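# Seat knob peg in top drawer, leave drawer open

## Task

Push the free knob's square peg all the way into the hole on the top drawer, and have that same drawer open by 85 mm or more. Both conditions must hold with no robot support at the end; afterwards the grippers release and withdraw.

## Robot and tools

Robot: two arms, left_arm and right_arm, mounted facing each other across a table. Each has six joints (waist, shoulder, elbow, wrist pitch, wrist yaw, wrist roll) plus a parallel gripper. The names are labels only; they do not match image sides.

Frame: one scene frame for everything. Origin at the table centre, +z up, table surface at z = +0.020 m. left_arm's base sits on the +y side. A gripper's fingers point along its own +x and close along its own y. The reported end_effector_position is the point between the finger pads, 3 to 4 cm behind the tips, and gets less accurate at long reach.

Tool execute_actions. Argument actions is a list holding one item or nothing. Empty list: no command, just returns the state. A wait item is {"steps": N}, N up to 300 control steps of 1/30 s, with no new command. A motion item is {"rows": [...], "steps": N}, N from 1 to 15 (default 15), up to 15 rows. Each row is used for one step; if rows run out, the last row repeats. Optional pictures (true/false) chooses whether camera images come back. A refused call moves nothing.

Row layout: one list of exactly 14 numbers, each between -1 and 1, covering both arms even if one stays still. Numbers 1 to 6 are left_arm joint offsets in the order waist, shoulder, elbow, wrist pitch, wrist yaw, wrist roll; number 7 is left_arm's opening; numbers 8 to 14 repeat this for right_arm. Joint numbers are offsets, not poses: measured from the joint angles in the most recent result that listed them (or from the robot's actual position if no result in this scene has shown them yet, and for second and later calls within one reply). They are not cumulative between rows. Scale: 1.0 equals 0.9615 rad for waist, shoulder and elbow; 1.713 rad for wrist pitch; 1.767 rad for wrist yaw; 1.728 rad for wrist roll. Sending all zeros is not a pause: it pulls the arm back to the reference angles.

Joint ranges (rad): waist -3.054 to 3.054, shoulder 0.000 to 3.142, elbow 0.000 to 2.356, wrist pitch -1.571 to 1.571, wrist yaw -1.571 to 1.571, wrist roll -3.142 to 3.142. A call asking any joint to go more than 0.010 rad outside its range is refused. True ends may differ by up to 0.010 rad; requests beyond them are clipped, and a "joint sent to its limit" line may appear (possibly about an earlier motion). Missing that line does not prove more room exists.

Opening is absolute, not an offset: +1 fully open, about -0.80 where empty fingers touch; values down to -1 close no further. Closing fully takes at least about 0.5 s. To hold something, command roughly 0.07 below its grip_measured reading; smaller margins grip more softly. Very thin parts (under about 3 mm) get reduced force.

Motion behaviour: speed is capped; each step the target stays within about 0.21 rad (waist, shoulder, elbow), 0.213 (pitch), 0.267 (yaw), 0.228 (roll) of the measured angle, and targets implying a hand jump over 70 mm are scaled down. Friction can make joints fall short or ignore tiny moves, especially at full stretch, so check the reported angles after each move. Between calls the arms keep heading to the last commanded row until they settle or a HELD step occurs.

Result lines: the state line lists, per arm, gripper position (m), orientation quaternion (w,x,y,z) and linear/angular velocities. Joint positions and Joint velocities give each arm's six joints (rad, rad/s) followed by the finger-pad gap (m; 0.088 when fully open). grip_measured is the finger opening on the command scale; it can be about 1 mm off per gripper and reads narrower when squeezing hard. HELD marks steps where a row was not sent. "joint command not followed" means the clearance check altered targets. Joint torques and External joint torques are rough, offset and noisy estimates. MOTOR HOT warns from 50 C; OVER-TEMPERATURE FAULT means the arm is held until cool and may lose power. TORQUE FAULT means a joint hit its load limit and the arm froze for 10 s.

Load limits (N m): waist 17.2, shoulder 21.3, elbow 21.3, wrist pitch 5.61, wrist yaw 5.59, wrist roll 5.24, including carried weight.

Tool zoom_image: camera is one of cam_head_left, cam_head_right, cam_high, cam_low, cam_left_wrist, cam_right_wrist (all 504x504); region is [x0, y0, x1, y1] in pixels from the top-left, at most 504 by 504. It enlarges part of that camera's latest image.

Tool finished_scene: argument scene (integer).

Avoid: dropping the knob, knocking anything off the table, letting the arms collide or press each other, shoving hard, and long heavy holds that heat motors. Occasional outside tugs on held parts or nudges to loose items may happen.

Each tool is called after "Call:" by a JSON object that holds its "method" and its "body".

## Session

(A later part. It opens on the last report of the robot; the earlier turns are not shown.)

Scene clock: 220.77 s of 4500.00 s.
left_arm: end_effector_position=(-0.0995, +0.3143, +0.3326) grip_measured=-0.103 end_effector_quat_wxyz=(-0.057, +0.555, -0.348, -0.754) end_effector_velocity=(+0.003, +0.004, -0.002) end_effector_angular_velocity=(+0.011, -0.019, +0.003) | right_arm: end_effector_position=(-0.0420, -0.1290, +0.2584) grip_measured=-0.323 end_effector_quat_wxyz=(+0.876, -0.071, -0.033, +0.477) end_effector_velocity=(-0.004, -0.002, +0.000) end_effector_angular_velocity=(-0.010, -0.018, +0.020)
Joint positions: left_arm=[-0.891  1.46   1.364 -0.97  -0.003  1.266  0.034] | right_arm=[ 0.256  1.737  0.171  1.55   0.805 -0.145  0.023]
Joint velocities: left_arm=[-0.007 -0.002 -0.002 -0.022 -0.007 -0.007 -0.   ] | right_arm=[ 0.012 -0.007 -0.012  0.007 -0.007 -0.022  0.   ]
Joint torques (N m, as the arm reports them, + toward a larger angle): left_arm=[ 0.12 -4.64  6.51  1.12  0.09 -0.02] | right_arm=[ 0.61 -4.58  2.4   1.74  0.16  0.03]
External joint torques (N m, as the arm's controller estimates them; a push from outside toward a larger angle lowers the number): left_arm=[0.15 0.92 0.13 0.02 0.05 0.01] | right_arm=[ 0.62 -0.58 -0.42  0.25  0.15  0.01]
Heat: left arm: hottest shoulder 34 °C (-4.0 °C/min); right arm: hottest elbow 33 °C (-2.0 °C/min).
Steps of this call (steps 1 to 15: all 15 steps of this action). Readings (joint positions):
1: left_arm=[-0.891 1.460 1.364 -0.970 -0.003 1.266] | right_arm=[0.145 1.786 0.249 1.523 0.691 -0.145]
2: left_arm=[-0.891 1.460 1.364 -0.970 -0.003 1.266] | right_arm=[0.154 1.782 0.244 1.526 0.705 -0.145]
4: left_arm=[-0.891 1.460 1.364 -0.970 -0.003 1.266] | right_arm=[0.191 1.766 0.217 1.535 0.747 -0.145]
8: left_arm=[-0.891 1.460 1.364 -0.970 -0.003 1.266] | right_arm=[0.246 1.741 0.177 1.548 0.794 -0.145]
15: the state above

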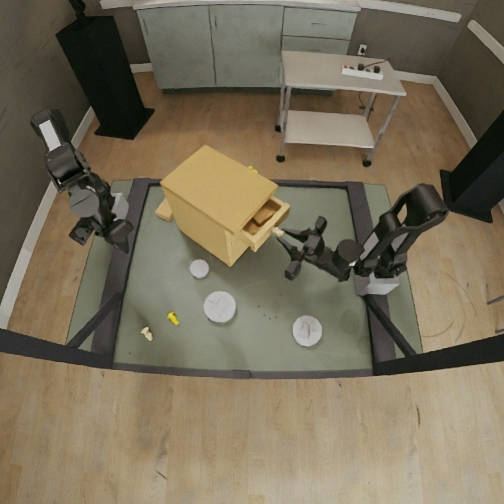

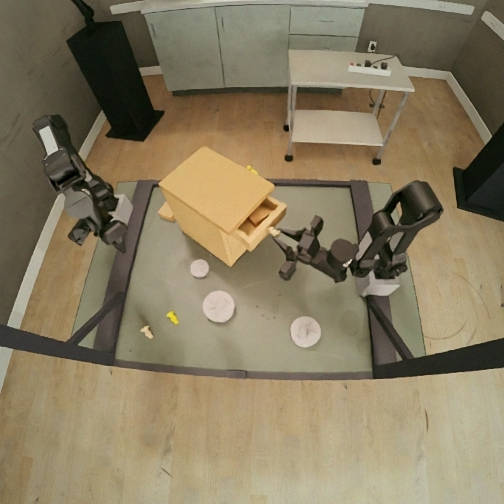

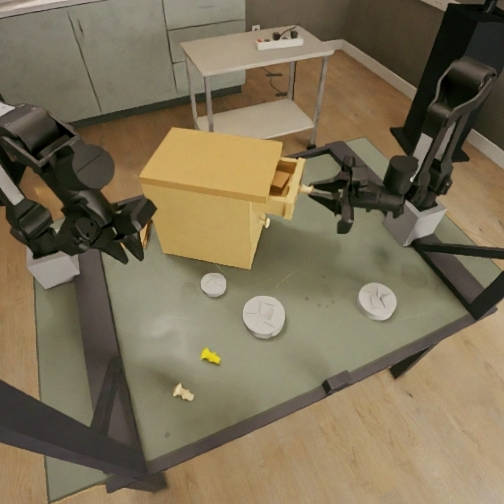

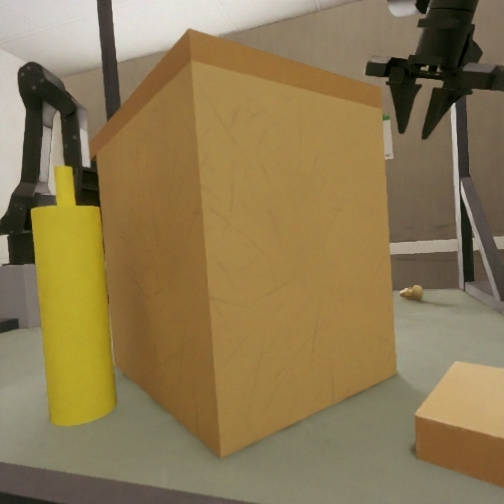

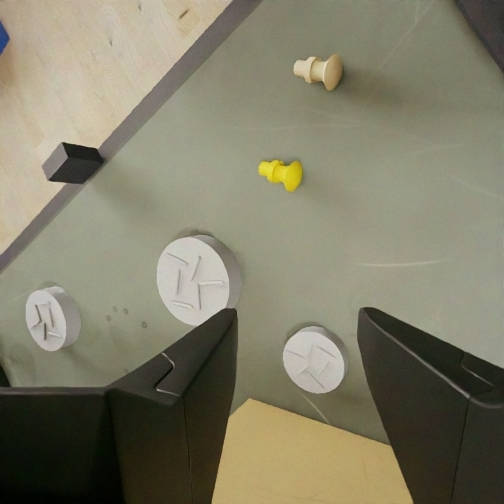

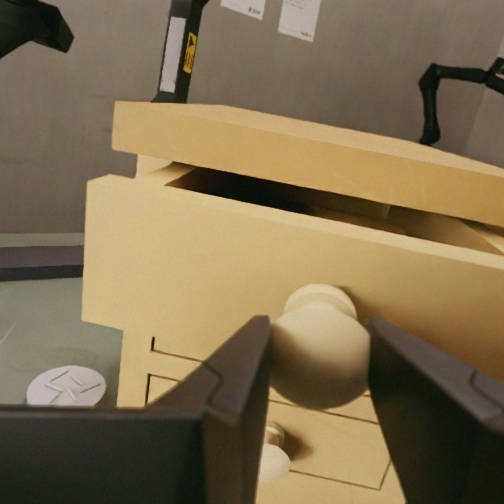

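Call:
{"method": "execute_actions", "body": {"actions": [{"rows":[[0,0,0,0,0,0,-0.1,0,0,0,0,0,0,0.8]]}], "pictures": false}}

Call:
{"method": "execute_actions", "body": {"actions": [{"rows":[[0,0,0,0,0,0,-0.1,0.25,-0.05,-0.05,0,0.16,0,0.8]]}], "pictures": false}}

Call:
{"method": "execute_actions", "body": {"actions": [{"rows":[[0,0,0,0,0,0,-0.1,0.45,-0.15,0.05,-0.1,0.14,0,0.8]]}]}}

Call:
{"method": "zoom_image", "body": {"camera": "cam_high", "region": [280,165,330,215]}}

Call:
{"method": "zoom_image", "body": {"camera": "cam_head_left", "region": [255,210,300,255]}}

Scene clock: 230.10 s of 4500.00 s.
left_arm: end_effector_position=(-0.0995, +0.3143, +0.3326) grip_measured=-0.103 end_effector_quat_wxyz=(-0.057, +0.555, -0.348, -0.754) end_effector_velocity=(+0.003, +0.000, +0.001) end_effector_angular_velocity=(-0.001, -0.004, +0.012) | right_arm: end_effector_position=(-0.0422, -0.1291, +0.2585) grip_measured=+0.789 end_effector_quat_wxyz=(+0.876, -0.071, -0.033, +0.477) end_effector_velocity=(-0.000, -0.000, -0.001) end_effector_angular_velocity=(-0.011, -0.008, +0.005)
Joint positions: left_arm=[-0.891  1.46   1.364 -0.97  -0.003  1.266  0.034] | right_arm=[ 0.257  1.737  0.171  1.55   0.806 -0.145  0.078]
Joint velocities: left_arm=[ 0.002 -0.007 -0.002 -0.007 -0.007 -0.007  0.   ] | right_arm=[-0.002 -0.002 -0.002 -0.007 -0.007 -0.007  0.004]
Joint torques (N m, as the arm reports them, + toward a larger angle): left_arm=[-0.04 -4.64  6.37  1.14  0.1  -0.06] | right_arm=[-0.1  -3.32  3.22  1.25 -0.02  0.03]
External joint torques (N m, as the arm's controller estimates them; a push from outside toward a larger angle lowers the number): left_arm=[-0.08  1.01 -0.03  0.05  0.07 -0.04] | right_arm=[-0.1   0.66  0.43 -0.22 -0.03  0.01]
Heat: left arm: hottest shoulder 34 °C (-3.0 °C/min); right arm: hottest shoulder 32 °C (-2.0 °C/min).
Steps of this call (steps 1 to 15: the robot went on to your last target; steps 16 to 90: nothing new was sent; then 5.83 s passed at rest; steps 91 to 105: all 15 steps of this action). Readings (joint positions):
91: left_arm=[-0.891 1.460 1.364 -0.970 -0.003 1.266] | right_arm=[0.257 1.737 0.171 1.550 0.806 -0.145]
92: left_arm=[-0.891 1.460 1.364 -0.970 -0.003 1.266] | right_arm=[0.257 1.737 0.171 1.550 0.806 -0.145]
94: left_arm=[-0.891 1.460 1.364 -0.970 -0.003 1.266] | right_arm=[0.257 1.737 0.171 1.550 0.806 -0.145]
98: left_arm=[-0.891 1.460 1.364 -0.970 -0.003 1.266] | right_arm=[0.257 1.737 0.171 1.550 0.806 -0.145]
105: the state above

Scene clock: 230.60 s of 4500.00 s.
left_arm: end_effector_position=(-0.0995, +0.3143, +0.3326) grip_measured=-0.103 end_effector_quat_wxyz=(-0.057, +0.555, -0.348, -0.754) end_effector_velocity=(+0.003, -0.001, -0.001) end_effector_angular_velocity=(-0.013, -0.020, +0.002) | right_arm: end_effector_position=(-0.0745, -0.1583, +0.2596) grip_measured=+0.797 end_effector_quat_wxyz=(+0.885, -0.075, -0.033, +0.458) end_effector_velocity=(-0.000, -0.002, -0.001) end_effector_angular_velocity=(-0.002, +0.003, -0.000)
Joint positions: left_arm=[-0.891  1.46   1.364 -0.97  -0.003  1.266  0.034] | right_arm=[ 0.493  1.697  0.127  1.55   1.085 -0.145  0.078]
Joint velocities: left_arm=[-0.002 -0.002 -0.002 -0.007 -0.022  0.007 -0.   ] | right_arm=[ 0.007 -0.007 -0.007 -0.007  0.007  0.007 -0.   ]
Joint torques (N m, as the arm reports them, + toward a larger angle): left_arm=[ 0.14 -4.7   6.64  1.13  0.07 -0.04] | right_arm=[ 0.35 -3.84  2.36  1.19  0.14  0.03]
External joint torques (N m, as the arm's controller estimates them; a push from outside toward a larger angle lowers the number): left_arm=[ 0.14  0.8   0.28  0.03  0.03 -0.02] | right_arm=[ 0.36 -0.31 -0.25 -0.14  0.13  0.01]
Heat: left arm: hottest shoulder 34 °C (-3.0 °C/min); right arm: hottest shoulder 32 °C (-2.0 °C/min).
Steps of this call (steps 1 to 15: all 15 steps of this action). Readings (joint positions):
1: left_arm=[-0.891 1.460 1.364 -0.970 -0.003 1.266] | right_arm=[0.279 1.733 0.167 1.550 0.862 -0.145]
2: left_arm=[-0.891 1.460 1.364 -0.970 -0.003 1.266] | right_arm=[0.336 1.724 0.158 1.550 0.934 -0.145]
4: left_arm=[-0.891 1.460 1.364 -0.970 -0.003 1.266] | right_arm=[0.432 1.708 0.138 1.550 1.008 -0.145]
8: left_arm=[-0.891 1.460 1.364 -0.970 -0.003 1.266] | right_arm=[0.483 1.700 0.129 1.550 1.068 -0.145]
15: the state above

Scene clock: 231.10 s of 4500.00 s.
left_arm: end_effector_position=(-0.0995, +0.3143, +0.3326) grip_measured=-0.103 end_effector_quat_wxyz=(-0.057, +0.555, -0.348, -0.754) end_effector_velocity=(+0.001, -0.002, +0.001) end_effector_angular_velocity=(-0.007, +0.004, +0.012) | right_arm: end_effector_position=(-0.1632, -0.1884, +0.2781) grip_measured=+0.797 end_effector_quat_wxyz=(+0.840, -0.066, -0.041, +0.537) end_effector_velocity=(-0.003, -0.004, +0.000) end_effector_angular_velocity=(-0.004, -0.009, +0.005)
Joint positions: left_arm=[-0.891  1.46   1.364 -0.97  -0.003  1.266  0.034] | right_arm=[ 0.919  1.562  0.17   1.381  1.328 -0.145  0.078]
Joint velocities: left_arm=[ 0.002 -0.002 -0.002  0.007 -0.007 -0.007 -0.   ] | right_arm=[ 0.027 -0.007 -0.002 -0.007  0.022 -0.007  0.   ]
Joint torques (N m, as the arm reports them, + toward a larger angle): left_arm=[-0.01 -4.67  6.64  1.16  0.08 -0.02] | right_arm=[ 0.24 -3.52  4.33  0.84  0.13  0.03]
External joint torques (N m, as the arm's controller estimates them; a push from outside toward a larger angle lowers the number): left_arm=[-0.05  0.89  0.24  0.05  0.05  0.  ] | right_arm=[ 0.26 -0.27  1.03 -0.34  0.12  0.01]
Heat: left arm: hottest shoulder 34 °C (-3.0 °C/min); right arm: hottest shoulder 32 °C (-2.0 °C/min).
Steps of this call (steps 1 to 15: all 15 steps of this action). Readings (joint positions):
1: left_arm=[-0.891 1.460 1.364 -0.970 -0.003 1.266] | right_arm=[0.516 1.679 0.133 1.514 1.139 -0.145]
2: left_arm=[-0.891 1.460 1.364 -0.970 -0.003 1.266] | right_arm=[0.574 1.648 0.138 1.464 1.204 -0.145]
4: left_arm=[-0.891 1.460 1.364 -0.970 -0.003 1.266] | right_arm=[0.693 1.596 0.154 1.429 1.267 -0.145]
8: left_arm=[-0.891 1.460 1.364 -0.970 -0.003 1.266] | right_arm=[0.878 1.567 0.170 1.391 1.310 -0.145]
15: the state above

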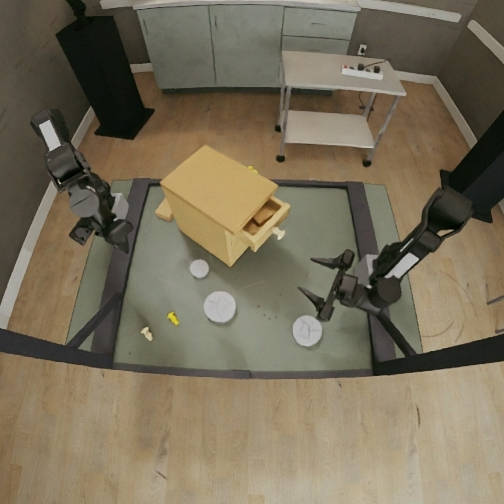

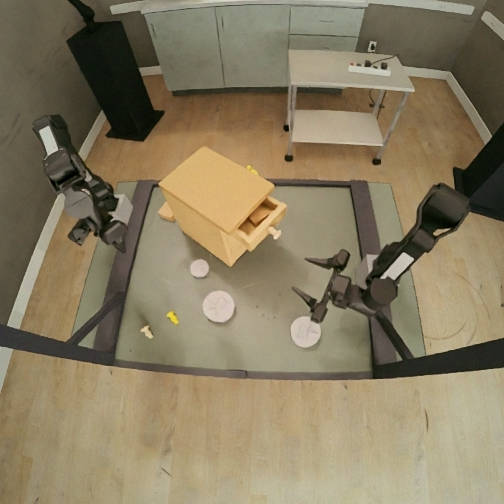

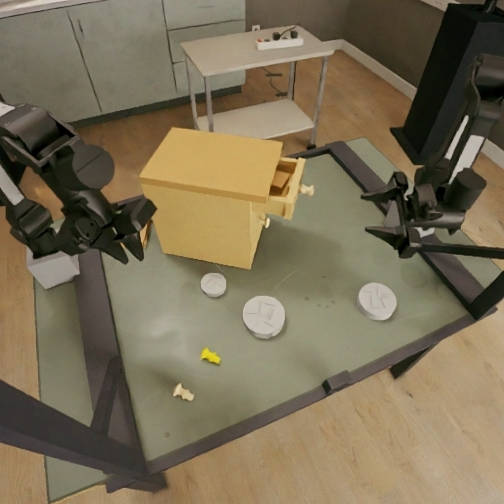

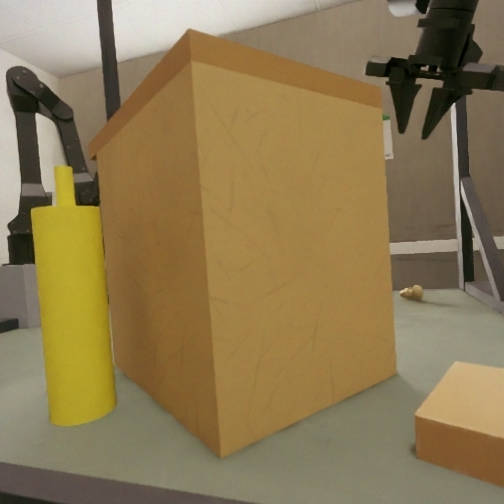

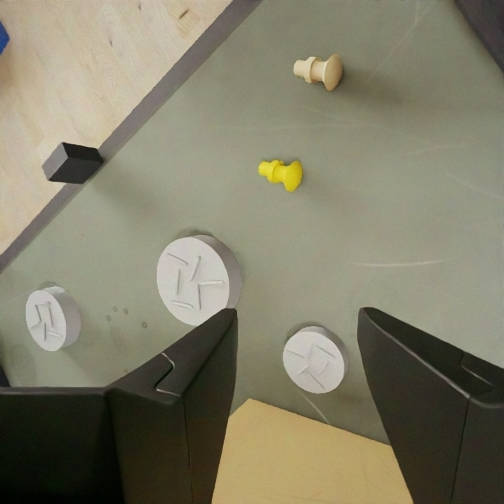

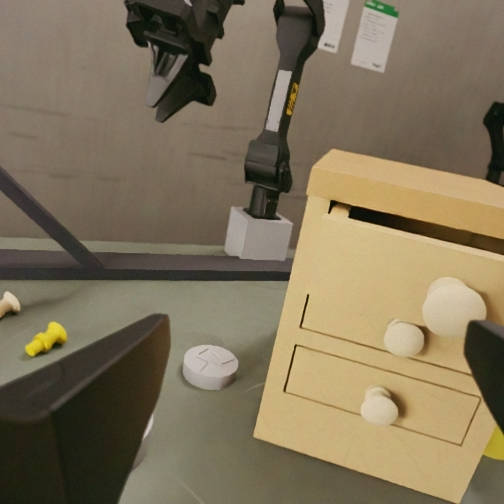

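Region (280, 165, 330, 215) of cam_high's 504x504 image, scaled by 10.080, with more detail than that image has.

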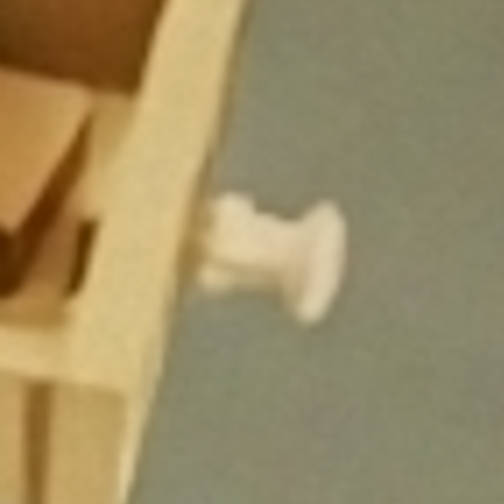

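Region (255, 210, 300, 255) of cam_head_left's 504x504 image, scaled by 11.200, with more detail than that image has.

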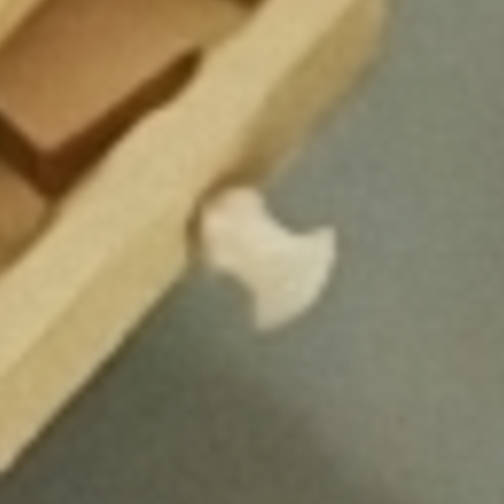

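Call:
{"method": "execute_actions", "body": {"actions": [{"rows":[[0,0,0,0,0,0,-0.1,0,-0.06,0.65,-0.7,-0.4,0.08,0.8]]}], "pictures": false}}

Call:
{"method": "execute_actions", "body": {"actions": [{"steps":15}], "pictures": false}}

Call:
{"method": "execute_actions", "body": {"actions": [{"rows":[[0,0,0,0,0,0,-0.1,-0.2,0,0.65,-0.72,-0.355,0,0.8]]}], "pictures": false}}

Call:
{"method": "execute_actions", "body": {"actions": [{"steps":15}], "pictures": false}}

Call:
{"method": "execute_actions", "body": {"actions": [{"rows":[[0,0,0,0,0,0,-0.1,-0.95,0,0,0,0,0,0.8]]}], "pictures": false}}

Call:
{"method": "execute_actions", "body": {"actions": [{"steps":15}]}}

Scene clock: 246.77 s of 4500.00 s.
left_arm: end_effector_position=(-0.0995, +0.3143, +0.3326) grip_measured=-0.103 end_effector_quat_wxyz=(-0.057, +0.555, -0.348, -0.754) end_effector_velocity=(+0.001, -0.002, +0.001) end_effector_angular_velocity=(-0.001, +0.008, +0.025) | right_arm: end_effector_position=(-0.3448, -0.1146, +0.3644) grip_measured=+0.797 end_effector_quat_wxyz=(+0.609, -0.079, -0.004, +0.789) end_effector_velocity=(-0.002, -0.020, -0.203) end_effector_angular_velocity=(-0.907, -1.097, +0.160)
Joint positions: left_arm=[-0.891  1.46   1.364 -0.97  -0.003  1.266  0.034] | right_arm=[ 0.919  1.502  0.783  0.568  0.639 -0.013  0.078]
Joint velocities: left_arm=[ 0.002 -0.002 -0.002  0.007 -0.007 -0.022 -0.   ] | right_arm=[-0.007 -0.071  0.217 -1.707 -0.168 -0.007 -0.   ]
Joint torques (N m, as the arm reports them, + toward a larger angle): left_arm=[-0.06 -4.94  6.63  1.14  0.09 -0.06] | right_arm=[-0.02 -4.23  6.08  0.69 -0.03  0.18]
External joint torques (N m, as the arm's controller estimates them; a push from outside toward a larger angle lowers the number): left_arm=[-0.09  0.61  0.25  0.04  0.05 -0.04] | right_arm=[ 0.11 -0.21  1.51 -0.36 -0.1   0.18]
Heat: left arm: hottest shoulder 34 °C (-2.0 °C/min); right arm: hottest shoulder 31 °C (-2.0 °C/min).
Steps of this call (steps 1 to 15: the robot went on to your last target; steps 16 to 90: nothing new was sent; then 12.17 s passed at rest; steps 91 to 105: all 15 steps of this action). Readings (joint positions):
91: left_arm=[-0.891 1.460 1.364 -0.970 -0.003 1.266] | right_arm=[0.920 1.554 0.187 1.343 1.300 -0.122]
92: left_arm=[-0.891 1.460 1.364 -0.970 -0.003 1.266] | right_arm=[0.918 1.546 0.220 1.281 1.234 -0.096]
94: left_arm=[-0.891 1.460 1.364 -0.970 -0.003 1.266] | right_arm=[0.918 1.536 0.320 1.184 1.099 -0.058]
98: left_arm=[-0.891 1.460 1.364 -0.970 -0.003 1.266] | right_arm=[0.918 1.521 0.527 0.968 0.829 -0.026]
105: the state above

Scene clock: 247.27 s of 4500.00 s.
left_arm: end_effector_position=(-0.0995, +0.3143, +0.3326) grip_measured=-0.103 end_effector_quat_wxyz=(-0.057, +0.555, -0.348, -0.754) end_effector_velocity=(+0.002, +0.001, -0.001) end_effector_angular_velocity=(-0.013, -0.020, -0.003) | right_arm: end_effector_position=(-0.3293, -0.1294, +0.2976) grip_measured=+0.797 end_effector_quat_wxyz=(+0.583, -0.265, +0.002, +0.768) end_effector_velocity=(+0.002, -0.002, -0.002) end_effector_angular_velocity=(-0.012, -0.018, +0.007)
Joint positions: left_arm=[-0.891  1.46   1.364 -0.97  -0.003  1.266  0.034] | right_arm=[ 0.919  1.505  0.789  0.187  0.624 -0.012  0.078]
Joint velocities: left_arm=[-0.007 -0.002 -0.002 -0.007 -0.022  0.007  0.   ] | right_arm=[-0.002 -0.007 -0.002 -0.022 -0.007 -0.007  0.   ]
Joint torques (N m, as the arm reports them, + toward a larger angle): left_arm=[-0.12 -4.74  6.51  1.1   0.07 -0.04] | right_arm=[-0.01 -4.89  7.76  1.09  0.12  0.19]
External joint torques (N m, as the arm's controller estimates them; a push from outside toward a larger angle lowers the number): left_arm=[-0.12  0.78  0.18  0.02  0.03 -0.02] | right_arm=[-0.01  0.74  1.68 -0.39 -0.07  0.17]
Heat: left arm: hottest shoulder 34 °C (-2.0 °C/min); right arm: hottest shoulder 31 °C (-2.0 °C/min).
Steps of this call (steps 1 to 15: the robot went on to your last target). Readings (joint positions):
1: left_arm=[-0.891 1.460 1.364 -0.970 -0.003 1.266] | right_arm=[0.919 1.501 0.788 0.509 0.635 -0.013]
2: left_arm=[-0.891 1.460 1.364 -0.970 -0.003 1.266] | right_arm=[0.919 1.501 0.789 0.449 0.631 -0.013]
4: left_arm=[-0.891 1.460 1.364 -0.970 -0.003 1.266] | right_arm=[0.919 1.502 0.789 0.327 0.627 -0.012]
8: left_arm=[-0.891 1.460 1.364 -0.970 -0.003 1.266] | right_arm=[0.919 1.505 0.789 0.216 0.624 -0.012]
15: the state above

Scene clock: 247.77 s of 4500.00 s.
left_arm: end_effector_position=(-0.0995, +0.3143, +0.3326) grip_measured=-0.103 end_effector_quat_wxyz=(-0.057, +0.555, -0.348, -0.754) end_effector_velocity=(+0.006, +0.005, -0.004) end_effector_angular_velocity=(+0.020, -0.031, +0.008) | right_arm: end_effector_position=(-0.3419, -0.1325, +0.3946) grip_measured=+0.797 end_effector_quat_wxyz=(+0.390, -0.343, +0.152, +0.841) end_effector_velocity=(+0.149, -0.197, -0.212) end_effector_angular_velocity=(-1.237, -0.969, +0.071)
Joint positions: left_arm=[-0.891  1.46   1.364 -0.97  -0.003  1.266  0.034] | right_arm=[ 0.729  1.495  1.405 -0.68   0.006 -0.012  0.078]
Joint velocities: left_arm=[-0.002 -0.002 -0.002 -0.037 -0.007 -0.007 -0.   ] | right_arm=[-0.002 -0.012  0.125 -1.707 -0.095 -0.007 -0.   ]
Joint torques (N m, as the arm reports them, + toward a larger angle): left_arm=[-0.02 -4.72  6.59  1.13  0.07 -0.04] | right_arm=[-0.17 -4.17  6.97  0.71 -0.13  0.  ]
External joint torques (N m, as the arm's controller estimates them; a push from outside toward a larger angle lowers the number): left_arm=[-0.02  0.87  0.25  0.07  0.02 -0.01] | right_arm=[-0.15 -0.14  1.87 -0.35 -0.13  0.  ]
Heat: left arm: hottest shoulder 34 °C (-2.0 °C/min); right arm: hottest shoulder 31 °C (-2.0 °C/min).
Steps of this call (steps 1 to 15: all 15 steps of this action). Readings (joint positions):
1: left_arm=[-0.891 1.460 1.364 -0.970 -0.003 1.266] | right_arm=[0.904 1.505 0.813 0.136 0.567 -0.012]
2: left_arm=[-0.891 1.460 1.364 -0.970 -0.003 1.266] | right_arm=[0.863 1.509 0.858 0.065 0.481 -0.012]
4: left_arm=[-0.891 1.460 1.364 -0.970 -0.003 1.266] | right_arm=[0.780 1.517 0.962 -0.050 0.341 -0.012]
8: left_arm=[-0.891 1.460 1.364 -0.970 -0.003 1.266] | right_arm=[0.728 1.517 1.188 -0.282 0.093 -0.012]
15: the state above

Scene clock: 248.27 s of 4500.00 s.
left_arm: end_effector_position=(-0.0995, +0.3143, +0.3326) grip_measured=-0.103 end_effector_quat_wxyz=(-0.057, +0.555, -0.348, -0.754) end_effector_velocity=(+0.002, +0.001, +0.001) end_effector_angular_velocity=(-0.001, -0.004, +0.008) | right_arm: end_effector_position=(-0.3023, -0.1808, +0.3469) grip_measured=+0.797 end_effector_quat_wxyz=(+0.351, -0.491, +0.222, +0.766) end_effector_velocity=(+0.003, -0.007, -0.002) end_effector_angular_velocity=(-0.035, -0.008, +0.013)
Joint positions: left_arm=[-0.891  1.46   1.364 -0.97  -0.003  1.266  0.034] | right_arm=[ 0.729  1.504  1.407 -1.041 -0.001 -0.012  0.078]
Joint velocities: left_arm=[-0.002 -0.007 -0.002 -0.007 -0.007 -0.007  0.   ] | right_arm=[-0.002 -0.002  0.002 -0.037 -0.022 -0.007 -0.   ]
Joint torques (N m, as the arm reports them, + toward a larger angle): left_arm=[ 0.06 -4.61  6.4   1.18  0.08 -0.03] | right_arm=[-0.2  -4.78  7.76  0.56 -0.13 -0.01]
External joint torques (N m, as the arm's controller estimates them; a push from outside toward a larger angle lowers the number): left_arm=[ 0.06  0.99 -0.01  0.08  0.04 -0.01] | right_arm=[-0.21  0.85  1.68 -0.43 -0.12 -0.01]
Heat: left arm: hottest shoulder 34 °C (-2.0 °C/min); right arm: hottest shoulder 31 °C (-2.0 °C/min).
Steps of this call (steps 1 to 15: the robot went on to your last target). Readings (joint positions):
1: left_arm=[-0.891 1.460 1.364 -0.970 -0.003 1.266] | right_arm=[0.729 1.495 1.407 -0.739 0.004 -0.012]
2: left_arm=[-0.891 1.460 1.364 -0.970 -0.003 1.266] | right_arm=[0.729 1.496 1.407 -0.800 0.003 -0.012]
4: left_arm=[-0.891 1.460 1.364 -0.970 -0.003 1.266] | right_arm=[0.729 1.502 1.407 -0.917 0.001 -0.012]
8: left_arm=[-0.891 1.460 1.364 -0.970 -0.003 1.266] | right_arm=[0.729 1.504 1.407 -1.014 -0.001 -0.012]
15: the state above

Scene clock: 248.77 s of 4500.00 s.
left_arm: end_effector_position=(-0.0995, +0.3143, +0.3326) grip_measured=-0.103 end_effector_quat_wxyz=(-0.057, +0.555, -0.348, -0.754) end_effector_velocity=(+0.001, -0.002, +0.001) end_effector_angular_velocity=(-0.011, +0.001, +0.027) | right_arm: end_effector_position=(-0.0414, -0.1014, +0.3468) grip_measured=+0.797 end_effector_quat_wxyz=(+0.626, -0.363, +0.399, +0.564) end_effector_velocity=(+0.525, -0.061, -0.001) end_effector_angular_velocity=(-0.023, -0.135, -1.544)
Joint positions: left_arm=[-0.891  1.46   1.364 -0.97  -0.003  1.266  0.034] | right_arm=[-0.087  1.504  1.407 -1.041  0.    -0.012  0.078]
Joint velocities: left_arm=[-0.002 -0.002 -0.002  0.007 -0.022 -0.022 -0.   ] | right_arm=[-1.473 -0.002 -0.002 -0.007  0.154  0.007 -0.   ]
Joint torques (N m, as the arm reports them, + toward a larger angle): left_arm=[-0.1  -4.77  6.38  1.14  0.07 -0.01] | right_arm=[ 2.19 -4.85  7.02  0.78 -0.22  0.02]
External joint torques (N m, as the arm's controller estimates them; a push from outside toward a larger angle lowers the number): left_arm=[-0.12  0.78 -0.02  0.03  0.03  0.01] | right_arm=[ 0.08  1.08  1.05 -0.08  0.12  0.04]
Heat: left arm: hottest shoulder 34 °C (-2.0 °C/min); right arm: hottest shoulder 31 °C (-2.0 °C/min).
Steps of this call (steps 1 to 15: all 15 steps of this action). Readings (joint positions):
1: left_arm=[-0.891 1.460 1.364 -0.970 -0.003 1.266] | right_arm=[0.716 1.504 1.407 -1.041 -0.013 -0.012]
2: left_arm=[-0.891 1.460 1.364 -0.970 -0.003 1.266] | right_arm=[0.673 1.504 1.407 -1.041 -0.017 -0.012]
4: left_arm=[-0.891 1.460 1.364 -0.970 -0.003 1.266] | right_arm=[0.557 1.504 1.407 -1.041 -0.006 -0.012]
8: left_arm=[-0.891 1.460 1.364 -0.970 -0.003 1.266] | right_arm=[0.318 1.504 1.407 -1.041 -0.003 -0.012]
15: the state above

Scene clock: 249.27 s of 4500.00 s.
left_arm: end_effector_position=(-0.0995, +0.3143, +0.3326) grip_measured=-0.103 end_effector_quat_wxyz=(-0.057, +0.555, -0.348, -0.754) end_effector_velocity=(+0.008, +0.004, -0.002) end_effector_angular_velocity=(+0.017, -0.027, +0.012) | right_arm: end_effector_position=(-0.0093, -0.1066, +0.3468) grip_measured=+0.797 end_effector_quat_wxyz=(+0.652, -0.344, +0.415, +0.533) end_effector_velocity=(+0.003, -0.003, +0.001) end_effector_angular_velocity=(-0.004, -0.009, -0.004)
Joint positions: left_arm=[-0.891  1.46   1.364 -0.97  -0.003  1.266  0.034] | right_arm=[-0.181  1.504  1.407 -1.041  0.002 -0.012  0.078]
Joint velocities: left_arm=[ 0.002 -0.007 -0.002 -0.037 -0.007 -0.007 -0.   ] | right_arm=[-0.007 -0.007 -0.002 -0.007  0.007 -0.007 -0.   ]
Joint torques (N m, as the arm reports them, + toward a larger angle): left_arm=[ 0.02 -4.82  6.46  1.11  0.08 -0.04] | right_arm=[-0.36 -4.87  6.99  0.79 -0.13  0.02]
External joint torques (N m, as the arm's controller estimates them; a push from outside toward a larger angle lowers the number): left_arm=[-0.01  0.77  0.15  0.05  0.03 -0.02] | right_arm=[-0.35  0.73  0.92 -0.21 -0.13  0.01]
Heat: left arm: hottest shoulder 34 °C (-1.0 °C/min); right arm: hottest shoulder 31 °C (-2.0 °C/min).
Steps of this call (steps 1 to 15: the robot went on to your last target). Readings (joint positions):
1: left_arm=[-0.891 1.460 1.364 -0.970 -0.003 1.266] | right_arm=[-0.129 1.504 1.407 -1.041 0.004 -0.012]
2: left_arm=[-0.891 1.460 1.364 -0.970 -0.003 1.266] | right_arm=[-0.157 1.504 1.407 -1.041 0.005 -0.012]
4: left_arm=[-0.891 1.460 1.364 -0.970 -0.003 1.266] | right_arm=[-0.179 1.504 1.407 -1.041 0.005 -0.012]
8: left_arm=[-0.891 1.460 1.364 -0.970 -0.003 1.266] | right_arm=[-0.180 1.504 1.407 -1.041 0.002 -0.012]
15: the state above

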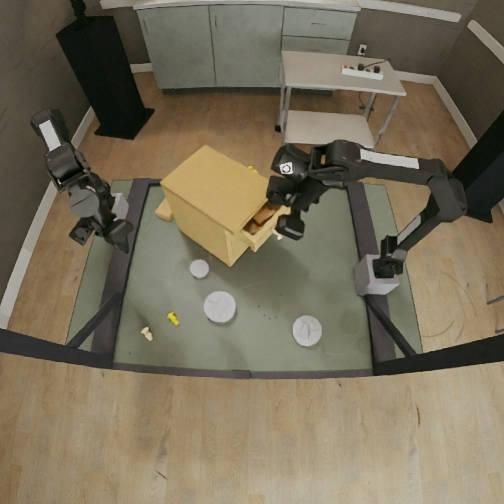

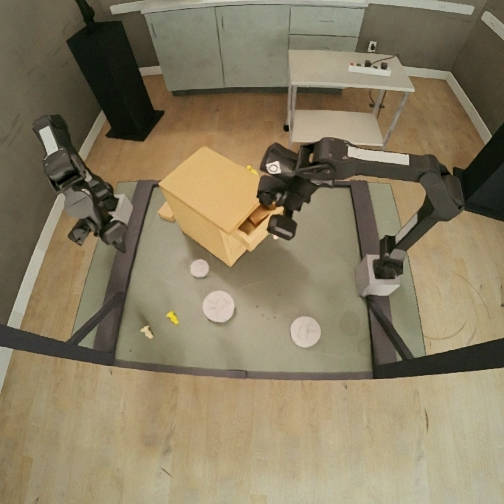

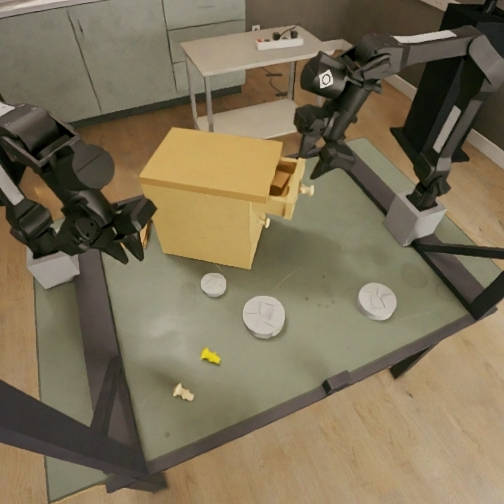

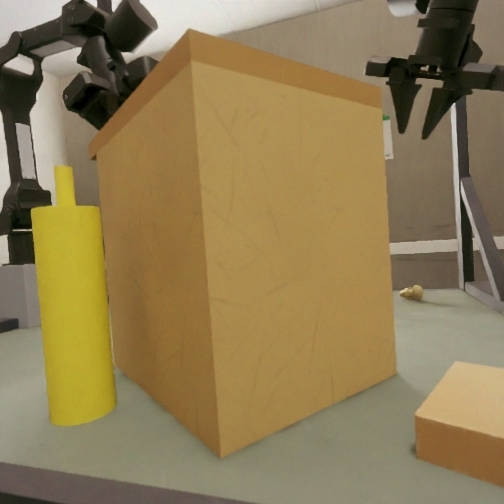

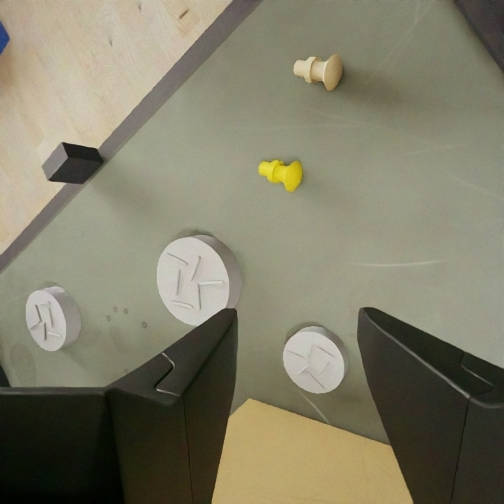

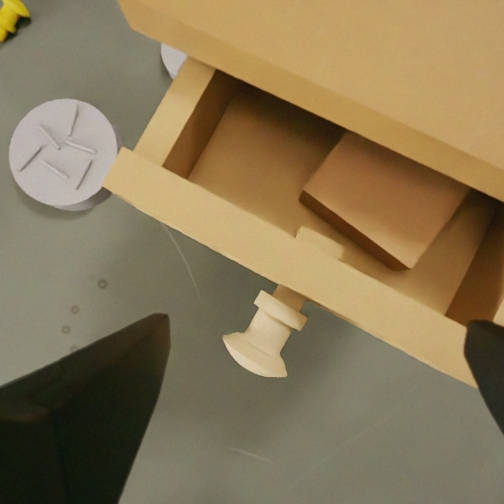

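Call:
{"method": "execute_actions", "body": {"actions": [{"rows":[[0,0,0,0,0,0,-0.1,1,0,0,0.3,0,0,0.8]]}], "pictures": false}}

Call:
{"method": "execute_actions", "body": {"actions": [{"steps":10}], "pictures": false}}

Call:
{"method": "execute_actions", "body": {"actions": [{"rows":[[0,0,0,0,0,0,-0.1,0.1,0,-0.6,0.6,0.3,0,0.8]]}], "pictures": false}}

Call:
{"method": "execute_actions", "body": {"actions": [{"steps":10}], "pictures": false}}

Call:
{"method": "execute_actions", "body": {"actions": [{"rows":[[0,0,0,0,0,0,-0.1,0,0.1,-0.7,0.55,0.38,0,0.8]]}], "pictures": false}}

Call:
{"method": "execute_actions", "body": {"actions": [{"steps":12}], "pictures": false}}

Scene clock: 265.60 s of 4500.00 s.
left_arm: end_effector_position=(-0.0995, +0.3143, +0.3326) grip_measured=-0.103 end_effector_quat_wxyz=(-0.057, +0.555, -0.348, -0.754) end_effector_velocity=(+0.006, +0.002, -0.003) end_effector_angular_velocity=(+0.001, -0.027, +0.015) | right_arm: end_effector_position=(-0.2633, -0.0585, +0.4103) grip_measured=+0.797 end_effector_quat_wxyz=(+0.505, -0.276, +0.166, +0.801) end_effector_velocity=(-0.557, -0.243, +0.031) end_effector_angular_velocity=(+0.157, +0.074, +1.434)
Joint positions: left_arm=[-0.891  1.46   1.364 -0.97  -0.003  1.266  0.034] | right_arm=[ 0.473  1.506  1.403 -0.553  0.006 -0.012  0.078]
Joint velocities: left_arm=[-0.002 -0.007 -0.007 -0.022 -0.022 -0.007 -0.   ] | right_arm=[ 1.424 -0.007 -0.002  0.168 -0.007 -0.007 -0.   ]
Joint torques (N m, as the arm reports them, + toward a larger angle): left_arm=[ 0.04 -4.65  6.32  1.16  0.12 -0.03] | right_arm=[ 0.34 -5.58  7.99  1.52 -0.13  0.02]
External joint torques (N m, as the arm's controller estimates them; a push from outside toward a larger angle lowers the number): left_arm=[ 0.02  0.92 -0.03  0.08  0.08 -0.01] | right_arm=[ 0.35  0.91  1.47  0.08 -0.13  0.01]
Heat: left arm: hottest shoulder 34 °C (-1.0 °C/min); right arm: hottest shoulder 32 °C (-3.0 °C/min).
From where the robot then was, a joint's target lay farther than a number of 1.0 reaches, so one or more steps of this call were cut to that.
Steps of this call (steps 1 to 15: the robot went on to your last target; steps 16 to 90: nothing new was sent; then 12.83 s passed at rest; steps 91 to 105: all 15 steps of this action). Readings (joint positions):
91: left_arm=[-0.891 1.460 1.364 -0.970 -0.003 1.266] | right_arm=[-0.170 1.504 1.406 -1.021 0.010 -0.012]
92: left_arm=[-0.891 1.460 1.364 -0.970 -0.003 1.266] | right_arm=[-0.135 1.504 1.403 -0.966 0.013 -0.012]
94: left_arm=[-0.891 1.460 1.364 -0.970 -0.003 1.266] | right_arm=[-0.040 1.506 1.403 -0.862 0.007 -0.012]
98: left_arm=[-0.891 1.460 1.364 -0.970 -0.003 1.266] | right_arm=[0.146 1.506 1.403 -0.683 0.006 -0.012]
105: the state above

Scene clock: 265.93 s of 4500.00 s.
left_arm: end_effector_position=(-0.0995, +0.3143, +0.3326) grip_measured=-0.103 end_effector_quat_wxyz=(-0.057, +0.555, -0.348, -0.754) end_effector_velocity=(+0.002, -0.001, -0.002) end_effector_angular_velocity=(+0.005, -0.011, +0.012) | right_arm: end_effector_position=(-0.3740, -0.1311, +0.4140) grip_measured=+0.797 end_effector_quat_wxyz=(+0.374, -0.289, +0.119, +0.873) end_effector_velocity=(+0.009, +0.003, -0.004) end_effector_angular_velocity=(+0.011, -0.044, -0.024)
Joint positions: left_arm=[-0.891  1.46   1.364 -0.97  -0.003  1.266  0.034] | right_arm=[ 0.781  1.506  1.403 -0.532 -0.003 -0.012  0.078]
Joint velocities: left_arm=[ 0.002  0.002 -0.002 -0.007 -0.007 -0.007 -0.   ] | right_arm=[-0.007 -0.002 -0.002 -0.022  0.037 -0.022 -0.   ]
Joint torques (N m, as the arm reports them, + toward a larger angle): left_arm=[-0.11 -4.68  6.65  1.14  0.03  0.01] | right_arm=[-0.35 -5.62  8.14  1.55  0.15  0.02]
External joint torques (N m, as the arm's controller estimates them; a push from outside toward a larger angle lowers the number): left_arm=[-0.14  0.78  0.3   0.04 -0.01  0.03] | right_arm=[-0.06  0.42  1.66  0.05  0.14  0.  ]
Heat: left arm: hottest shoulder 34 °C (-1.0 °C/min); right arm: hottest shoulder 32 °C (-3.0 °C/min).
Steps of this call (steps 1 to 10: the robot went on to your last target). Readings (joint positions):
1: left_arm=[-0.891 1.460 1.364 -0.970 -0.003 1.266] | right_arm=[0.520 1.506 1.403 -0.548 0.006 -0.012]
2: left_arm=[-0.891 1.460 1.364 -0.970 -0.003 1.266] | right_arm=[0.569 1.506 1.403 -0.543 0.006 -0.012]
4: left_arm=[-0.891 1.460 1.364 -0.970 -0.003 1.266] | right_arm=[0.664 1.506 1.403 -0.538 0.005 -0.012]
8: left_arm=[-0.891 1.460 1.364 -0.970 -0.003 1.266] | right_arm=[0.776 1.506 1.403 -0.534 -0.003 -0.012]
10: the state above

Scene clock: 266.43 s of 4500.00 s.
left_arm: end_effector_position=(-0.0995, +0.3143, +0.3326) grip_measured=-0.103 end_effector_quat_wxyz=(-0.057, +0.555, -0.348, -0.754) end_effector_velocity=(+0.002, +0.002, -0.003) end_effector_angular_velocity=(+0.005, -0.011, +0.008) | right_arm: end_effector_position=(-0.3446, -0.1093, +0.3306) grip_measured=+0.797 end_effector_quat_wxyz=(+0.572, -0.181, +0.014, +0.800) end_effector_velocity=(-0.091, +0.085, +0.340) end_effector_angular_velocity=(+1.219, +1.352, -0.030)
Joint positions: left_arm=[-0.891  1.46   1.364 -0.97  -0.003  1.266  0.034] | right_arm=[ 0.873  1.517  0.831  0.327  0.52  -0.012  0.078]
Joint velocities: left_arm=[-0.002 -0.002 -0.007 -0.007 -0.007 -0.007 -0.   ] | right_arm=[ 0.002 -0.002 -0.002  1.824  0.037 -0.007 -0.   ]
Joint torques (N m, as the arm reports them, + toward a larger angle): left_arm=[-0.12 -4.55  6.47  1.2   0.06 -0.06] | right_arm=[ 0.38 -6.18  7.08  1.57  0.28  0.03]
External joint torques (N m, as the arm's controller estimates them; a push from outside toward a larger angle lowers the number): left_arm=[-0.12  1.01  0.09  0.1   0.01 -0.03] | right_arm=[0.37 0.05 0.66 0.03 0.15 0.  ]
Heat: left arm: hottest shoulder 34 °C (-1.0 °C/min); right arm: hottest shoulder 32 °C (-3.0 °C/min).
Steps of this call (steps 1 to 15: all 15 steps of this action). Readings (joint positions):
1: left_arm=[-0.891 1.460 1.364 -0.970 -0.003 1.266] | right_arm=[0.789 1.505 1.376 -0.484 0.050 -0.012]
2: left_arm=[-0.891 1.460 1.364 -0.970 -0.003 1.266] | right_arm=[0.808 1.497 1.327 -0.410 0.134 -0.012]
4: left_arm=[-0.891 1.460 1.364 -0.970 -0.003 1.266] | right_arm=[0.848 1.491 1.223 -0.298 0.278 -0.012]
8: left_arm=[-0.891 1.460 1.364 -0.970 -0.003 1.266] | right_arm=[0.873 1.506 0.989 -0.068 0.466 -0.012]
15: the state above

Scene clock: 266.77 s of 4500.00 s.
left_arm: end_effector_position=(-0.0995, +0.3143, +0.3326) grip_measured=-0.103 end_effector_quat_wxyz=(-0.057, +0.555, -0.348, -0.754) end_effector_velocity=(+0.001, +0.003, -0.004) end_effector_angular_velocity=(+0.018, -0.007, +0.000) | right_arm: end_effector_position=(-0.3502, -0.1041, +0.3646) grip_measured=+0.797 end_effector_quat_wxyz=(+0.581, -0.098, +0.005, +0.808) end_effector_velocity=(-0.001, +0.001, +0.007) end_effector_angular_velocity=(+0.025, +0.022, +0.006)
Joint positions: left_arm=[-0.891  1.46   1.364 -0.97  -0.003  1.266  0.034] | right_arm=[ 0.874  1.51   0.831  0.488  0.524 -0.012  0.078]
Joint velocities: left_arm=[-0.002  0.002 -0.007 -0.007  0.007 -0.007 -0.   ] | right_arm=[-0.002 -0.002 -0.002  0.037 -0.007 -0.007 -0.   ]
Joint torques (N m, as the arm reports them, + toward a larger angle): left_arm=[-0.03 -4.64  6.41  1.13  0.12 -0.05] | right_arm=[ 0.32 -5.4   6.68  1.62  0.19  0.03]
External joint torques (N m, as the arm's controller estimates them; a push from outside toward a larger angle lowers the number): left_arm=[-0.02  0.87  0.09  0.05  0.07 -0.02] | right_arm=[0.35 0.34 0.5  0.04 0.13 0.01]
Heat: left arm: hottest shoulder 34 °C (-1.0 °C/min); right arm: hottest shoulder 32 °C (-3.0 °C/min).
Steps of this call (steps 1 to 10: the robot went on to your last target). Readings (joint positions):
1: left_arm=[-0.891 1.460 1.364 -0.970 -0.003 1.266] | right_arm=[0.873 1.516 0.831 0.381 0.521 -0.012]
2: left_arm=[-0.891 1.460 1.364 -0.970 -0.003 1.266] | right_arm=[0.873 1.513 0.831 0.417 0.522 -0.012]
4: left_arm=[-0.891 1.460 1.364 -0.970 -0.003 1.266] | right_arm=[0.874 1.510 0.831 0.456 0.524 -0.012]
8: left_arm=[-0.891 1.460 1.364 -0.970 -0.003 1.266] | right_arm=[0.874 1.510 0.831 0.482 0.524 -0.012]
10: the state above

Scene clock: 267.27 s of 4500.00 s.
left_arm: end_effector_position=(-0.0995, +0.3143, +0.3326) grip_measured=-0.103 end_effector_quat_wxyz=(-0.057, +0.555, -0.348, -0.754) end_effector_velocity=(-0.001, -0.001, -0.001) end_effector_angular_velocity=(-0.009, -0.004, -0.005) | right_arm: end_effector_position=(-0.1731, -0.1752, +0.2571) grip_measured=+0.797 end_effector_quat_wxyz=(+0.812, -0.075, -0.020, +0.578) end_effector_velocity=(+0.039, -0.026, +0.153) end_effector_angular_velocity=(+0.942, +1.045, -0.096)
Joint positions: left_arm=[-0.891  1.46   1.364 -0.97  -0.003  1.266  0.034] | right_arm=[ 0.874  1.607  0.177  1.284  1.182 -0.012  0.078]
Joint velocities: left_arm=[-0.002  0.002 -0.002  0.007 -0.007  0.007 -0.   ] | right_arm=[-0.002 -0.002 -0.252  1.663  0.095 -0.007 -0.   ]
Joint torques (N m, as the arm reports them, + toward a larger angle): left_arm=[ 0.11 -4.85  6.42  1.12  0.04 -0.04] | right_arm=[-0.07 -2.99  4.51  1.54  0.13  0.03]
External joint torques (N m, as the arm's controller estimates them; a push from outside toward a larger angle lowers the number): left_arm=[ 0.08  0.66  0.04  0.01  0.   -0.02] | right_arm=[-0.24  1.    0.31  0.09  0.14  0.01]
Heat: left arm: hottest shoulder 34 °C (-1.0 °C/min); right arm: hottest shoulder 32 °C (-3.0 °C/min).
Steps of this call (steps 1 to 15: all 15 steps of this action). Readings (joint positions):
1: left_arm=[-0.891 1.460 1.364 -0.970 -0.003 1.266] | right_arm=[0.876 1.518 0.812 0.529 0.559 -0.012]
2: left_arm=[-0.891 1.460 1.364 -0.970 -0.003 1.266] | right_arm=[0.878 1.527 0.778 0.592 0.625 -0.012]
4: left_arm=[-0.891 1.460 1.364 -0.970 -0.003 1.266] | right_arm=[0.878 1.550 0.690 0.682 0.750 -0.012]
8: left_arm=[-0.891 1.460 1.364 -0.970 -0.003 1.266] | right_arm=[0.878 1.599 0.473 0.884 1.012 -0.012]
15: the state above

Scene clock: 267.67 s of 4500.00 s.
left_arm: end_effector_position=(-0.0995, +0.3143, +0.3326) grip_measured=-0.103 end_effector_quat_wxyz=(-0.057, +0.555, -0.348, -0.754) end_effector_velocity=(+0.001, +0.002, -0.001) end_effector_angular_velocity=(-0.003, -0.012, -0.010) | right_arm: end_effector_position=(-0.1702, -0.1770, +0.2716) grip_measured=+0.797 end_effector_quat_wxyz=(+0.818, -0.014, -0.006, +0.576) end_effector_velocity=(+0.003, -0.001, -0.000) end_effector_angular_velocity=(-0.006, -0.019, -0.010)
Joint positions: left_arm=[-0.891  1.46   1.364 -0.97  -0.003  1.266  0.034] | right_arm=[ 0.874  1.607  0.164  1.424  1.193 -0.012  0.078]
Joint velocities: left_arm=[-0.007 -0.002 -0.002 -0.007 -0.007  0.007  0.   ] | right_arm=[-0.002 -0.002 -0.007  0.007  0.007 -0.022  0.   ]
Joint torques (N m, as the arm reports them, + toward a larger angle): left_arm=[ 0.11 -4.64  6.37  1.13  0.03 -0.03] | right_arm=[-0.06 -2.92  3.    1.35  0.15  0.03]
External joint torques (N m, as the arm's controller estimates them; a push from outside toward a larger angle lowers the number): left_arm=[ 0.15  0.92  0.    0.04 -0.02  0.  ] | right_arm=[-0.06  0.49 -0.15  0.1   0.14  0.02]
Heat: left arm: hottest shoulder 34 °C (-1.0 °C/min); right arm: hottest shoulder 32 °C (-3.0 °C/min).
Steps of this call (steps 1 to 12: the robot went on to your last target). Readings (joint positions):
1: left_arm=[-0.891 1.460 1.364 -0.970 -0.003 1.266] | right_arm=[0.874 1.607 0.172 1.333 1.186 -0.012]
2: left_arm=[-0.891 1.460 1.364 -0.970 -0.003 1.266] | right_arm=[0.874 1.607 0.172 1.363 1.187 -0.012]
4: left_arm=[-0.891 1.460 1.364 -0.970 -0.003 1.266] | right_arm=[0.874 1.607 0.170 1.394 1.190 -0.012]
8: left_arm=[-0.891 1.460 1.364 -0.970 -0.003 1.266] | right_arm=[0.874 1.607 0.165 1.418 1.192 -0.012]
12: the state above

Call:
{"method": "execute_actions", "body": {"actions": [{"rows":[[0,0,0,0,0,0,-0.1,-0.34,0.13,0,0.073,0.01,0,0.8]]}], "pictures": false}}

Call:
{"method": "execute_actions", "body": {"actions": [{"rows":[[0,0,0,0,0,0,-0.1,-0.245,0.048,0.062,0,-0.136,0,0.8]]}]}}

Scene clock: 271.77 s of 4500.00 s.
left_arm: end_effector_position=(-0.0995, +0.3143, +0.3326) grip_measured=-0.103 end_effector_quat_wxyz=(-0.057, +0.555, -0.348, -0.754) end_effector_velocity=(+0.002, +0.006, -0.002) end_effector_angular_velocity=(+0.021, -0.011, -0.004) | right_arm: end_effector_position=(-0.0809, -0.1610, +0.2600) grip_measured=+0.797 end_effector_quat_wxyz=(+0.903, -0.014, -0.003, +0.429) end_effector_velocity=(+0.003, +0.002, -0.000) end_effector_angular_velocity=(-0.012, -0.015, +0.005)
Joint positions: left_arm=[-0.891  1.46   1.364 -0.97  -0.003  1.266  0.034] | right_arm=[ 0.552  1.726  0.165  1.544  1.211 -0.012  0.078]
Joint velocities: left_arm=[-0.007 -0.002 -0.002 -0.022  0.007 -0.007 -0.   ] | right_arm=[-0.017  0.002 -0.002  0.007 -0.022 -0.022 -0.   ]
Joint torques (N m, as the arm reports them, + toward a larger angle): left_arm=[ 0.   -4.76  6.59  1.15  0.08 -0.08] | right_arm=[-0.32 -2.59  2.67  1.33  0.01  0.03]
External joint torques (N m, as the arm's controller estimates them; a push from outside toward a larger angle lowers the number): left_arm=[ 0.03  0.8   0.23  0.07  0.03 -0.05] | right_arm=[-0.34  1.11  0.08  0.09  0.01  0.02]
Heat: left arm: hottest shoulder 34 °C (-1.0 °C/min); right arm: hottest shoulder 31 °C (-3.0 °C/min).
Steps of this call (steps 1 to 30: the robot went on to your last target; steps 31 to 90: nothing new was sent; then 0.60 s passed at rest; steps 91 to 105: all 15 steps of this action). Readings (joint positions):
91: left_arm=[-0.891 1.460 1.364 -0.970 -0.003 1.266] | right_arm=[0.855 1.623 0.163 1.452 1.189 -0.012]
92: left_arm=[-0.891 1.460 1.364 -0.970 -0.003 1.266] | right_arm=[0.798 1.652 0.166 1.487 1.193 -0.012]
94: left_arm=[-0.891 1.460 1.364 -0.970 -0.003 1.266] | right_arm=[0.680 1.697 0.167 1.509 1.204 -0.012]
98: left_arm=[-0.891 1.460 1.364 -0.970 -0.003 1.266] | right_arm=[0.569 1.721 0.165 1.538 1.211 -0.012]
105: the state above

Scene clock: 272.27 s of 4500.00 s.
left_arm: end_effector_position=(-0.0995, +0.3143, +0.3326) grip_measured=-0.103 end_effector_quat_wxyz=(-0.057, +0.555, -0.348, -0.754) end_effector_velocity=(+0.001, +0.003, +0.001) end_effector_angular_velocity=(-0.002, -0.005, -0.025) | right_arm: end_effector_position=(-0.0450, -0.1302, +0.2604) grip_measured=+0.797 end_effector_quat_wxyz=(+0.902, -0.007, -0.002, +0.431) end_effector_velocity=(-0.000, +0.001, -0.002) end_effector_angular_velocity=(-0.016, -0.009, +0.015)
Joint positions: left_arm=[-0.891  1.46   1.364 -0.97  -0.003  1.266  0.034] | right_arm=[ 0.321  1.766  0.217  1.546  0.975 -0.012  0.078]
Joint velocities: left_arm=[-0.002 -0.007 -0.002 -0.007  0.007  0.022 -0.   ] | right_arm=[-0.007  0.002 -0.002 -0.007 -0.022 -0.007 -0.   ]
Joint torques (N m, as the arm reports them, + toward a larger angle): left_arm=[-0.06 -4.8   6.39  1.13  0.06  0.  ] | right_arm=[-0.31 -3.01  4.05  1.09 -0.13  0.02]
External joint torques (N m, as the arm's controller estimates them; a push from outside toward a larger angle lowers the number): left_arm=[-0.05  0.86 -0.06  0.02  0.01  0.02] | right_arm=[-0.33  1.14  1.28 -0.28 -0.13  0.01]
Heat: left arm: hottest shoulder 34 °C (-1.0 °C/min); right arm: hottest shoulder 31 °C (-3.0 °C/min).
Steps of this call (steps 1 to 15: all 15 steps of this action). Readings (joint positions):
1: left_arm=[-0.891 1.460 1.364 -0.970 -0.003 1.266] | right_arm=[0.530 1.731 0.169 1.546 1.163 -0.012]
2: left_arm=[-0.891 1.460 1.364 -0.970 -0.003 1.266] | right_arm=[0.472 1.742 0.181 1.546 1.098 -0.012]
4: left_arm=[-0.891 1.460 1.364 -0.970 -0.003 1.266] | right_arm=[0.380 1.758 0.207 1.546 1.036 -0.012]
8: left_arm=[-0.891 1.460 1.364 -0.970 -0.003 1.266] | right_arm=[0.329 1.765 0.215 1.546 0.988 -0.012]
15: the state above

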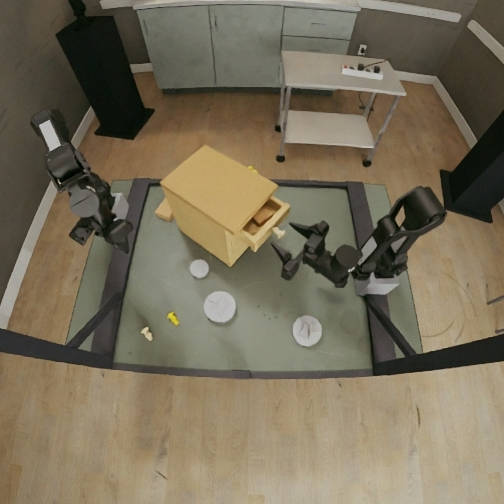

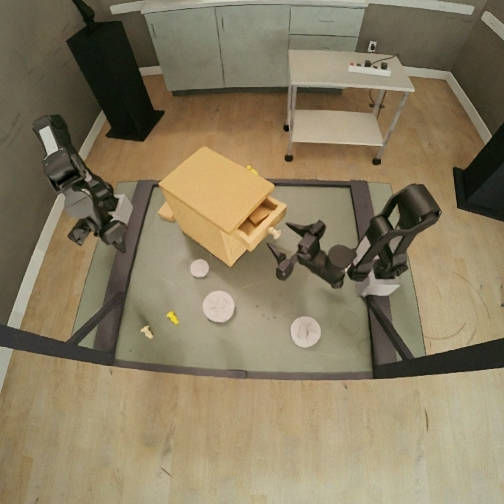

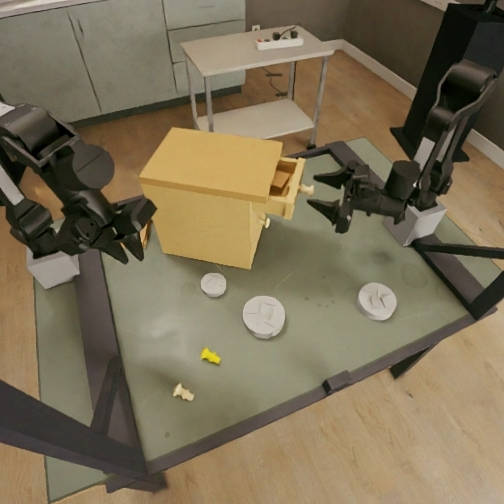

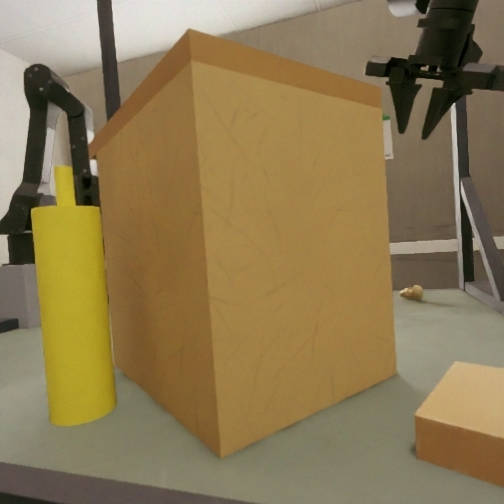

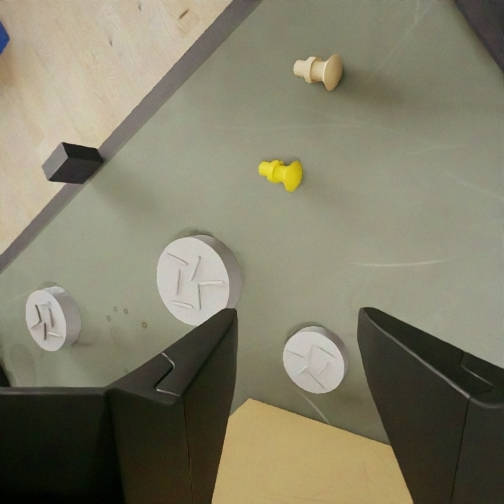

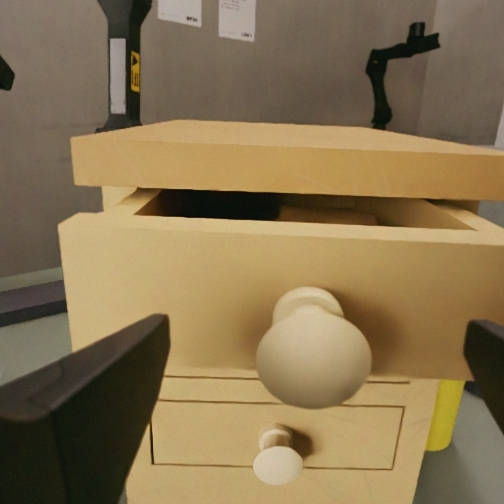

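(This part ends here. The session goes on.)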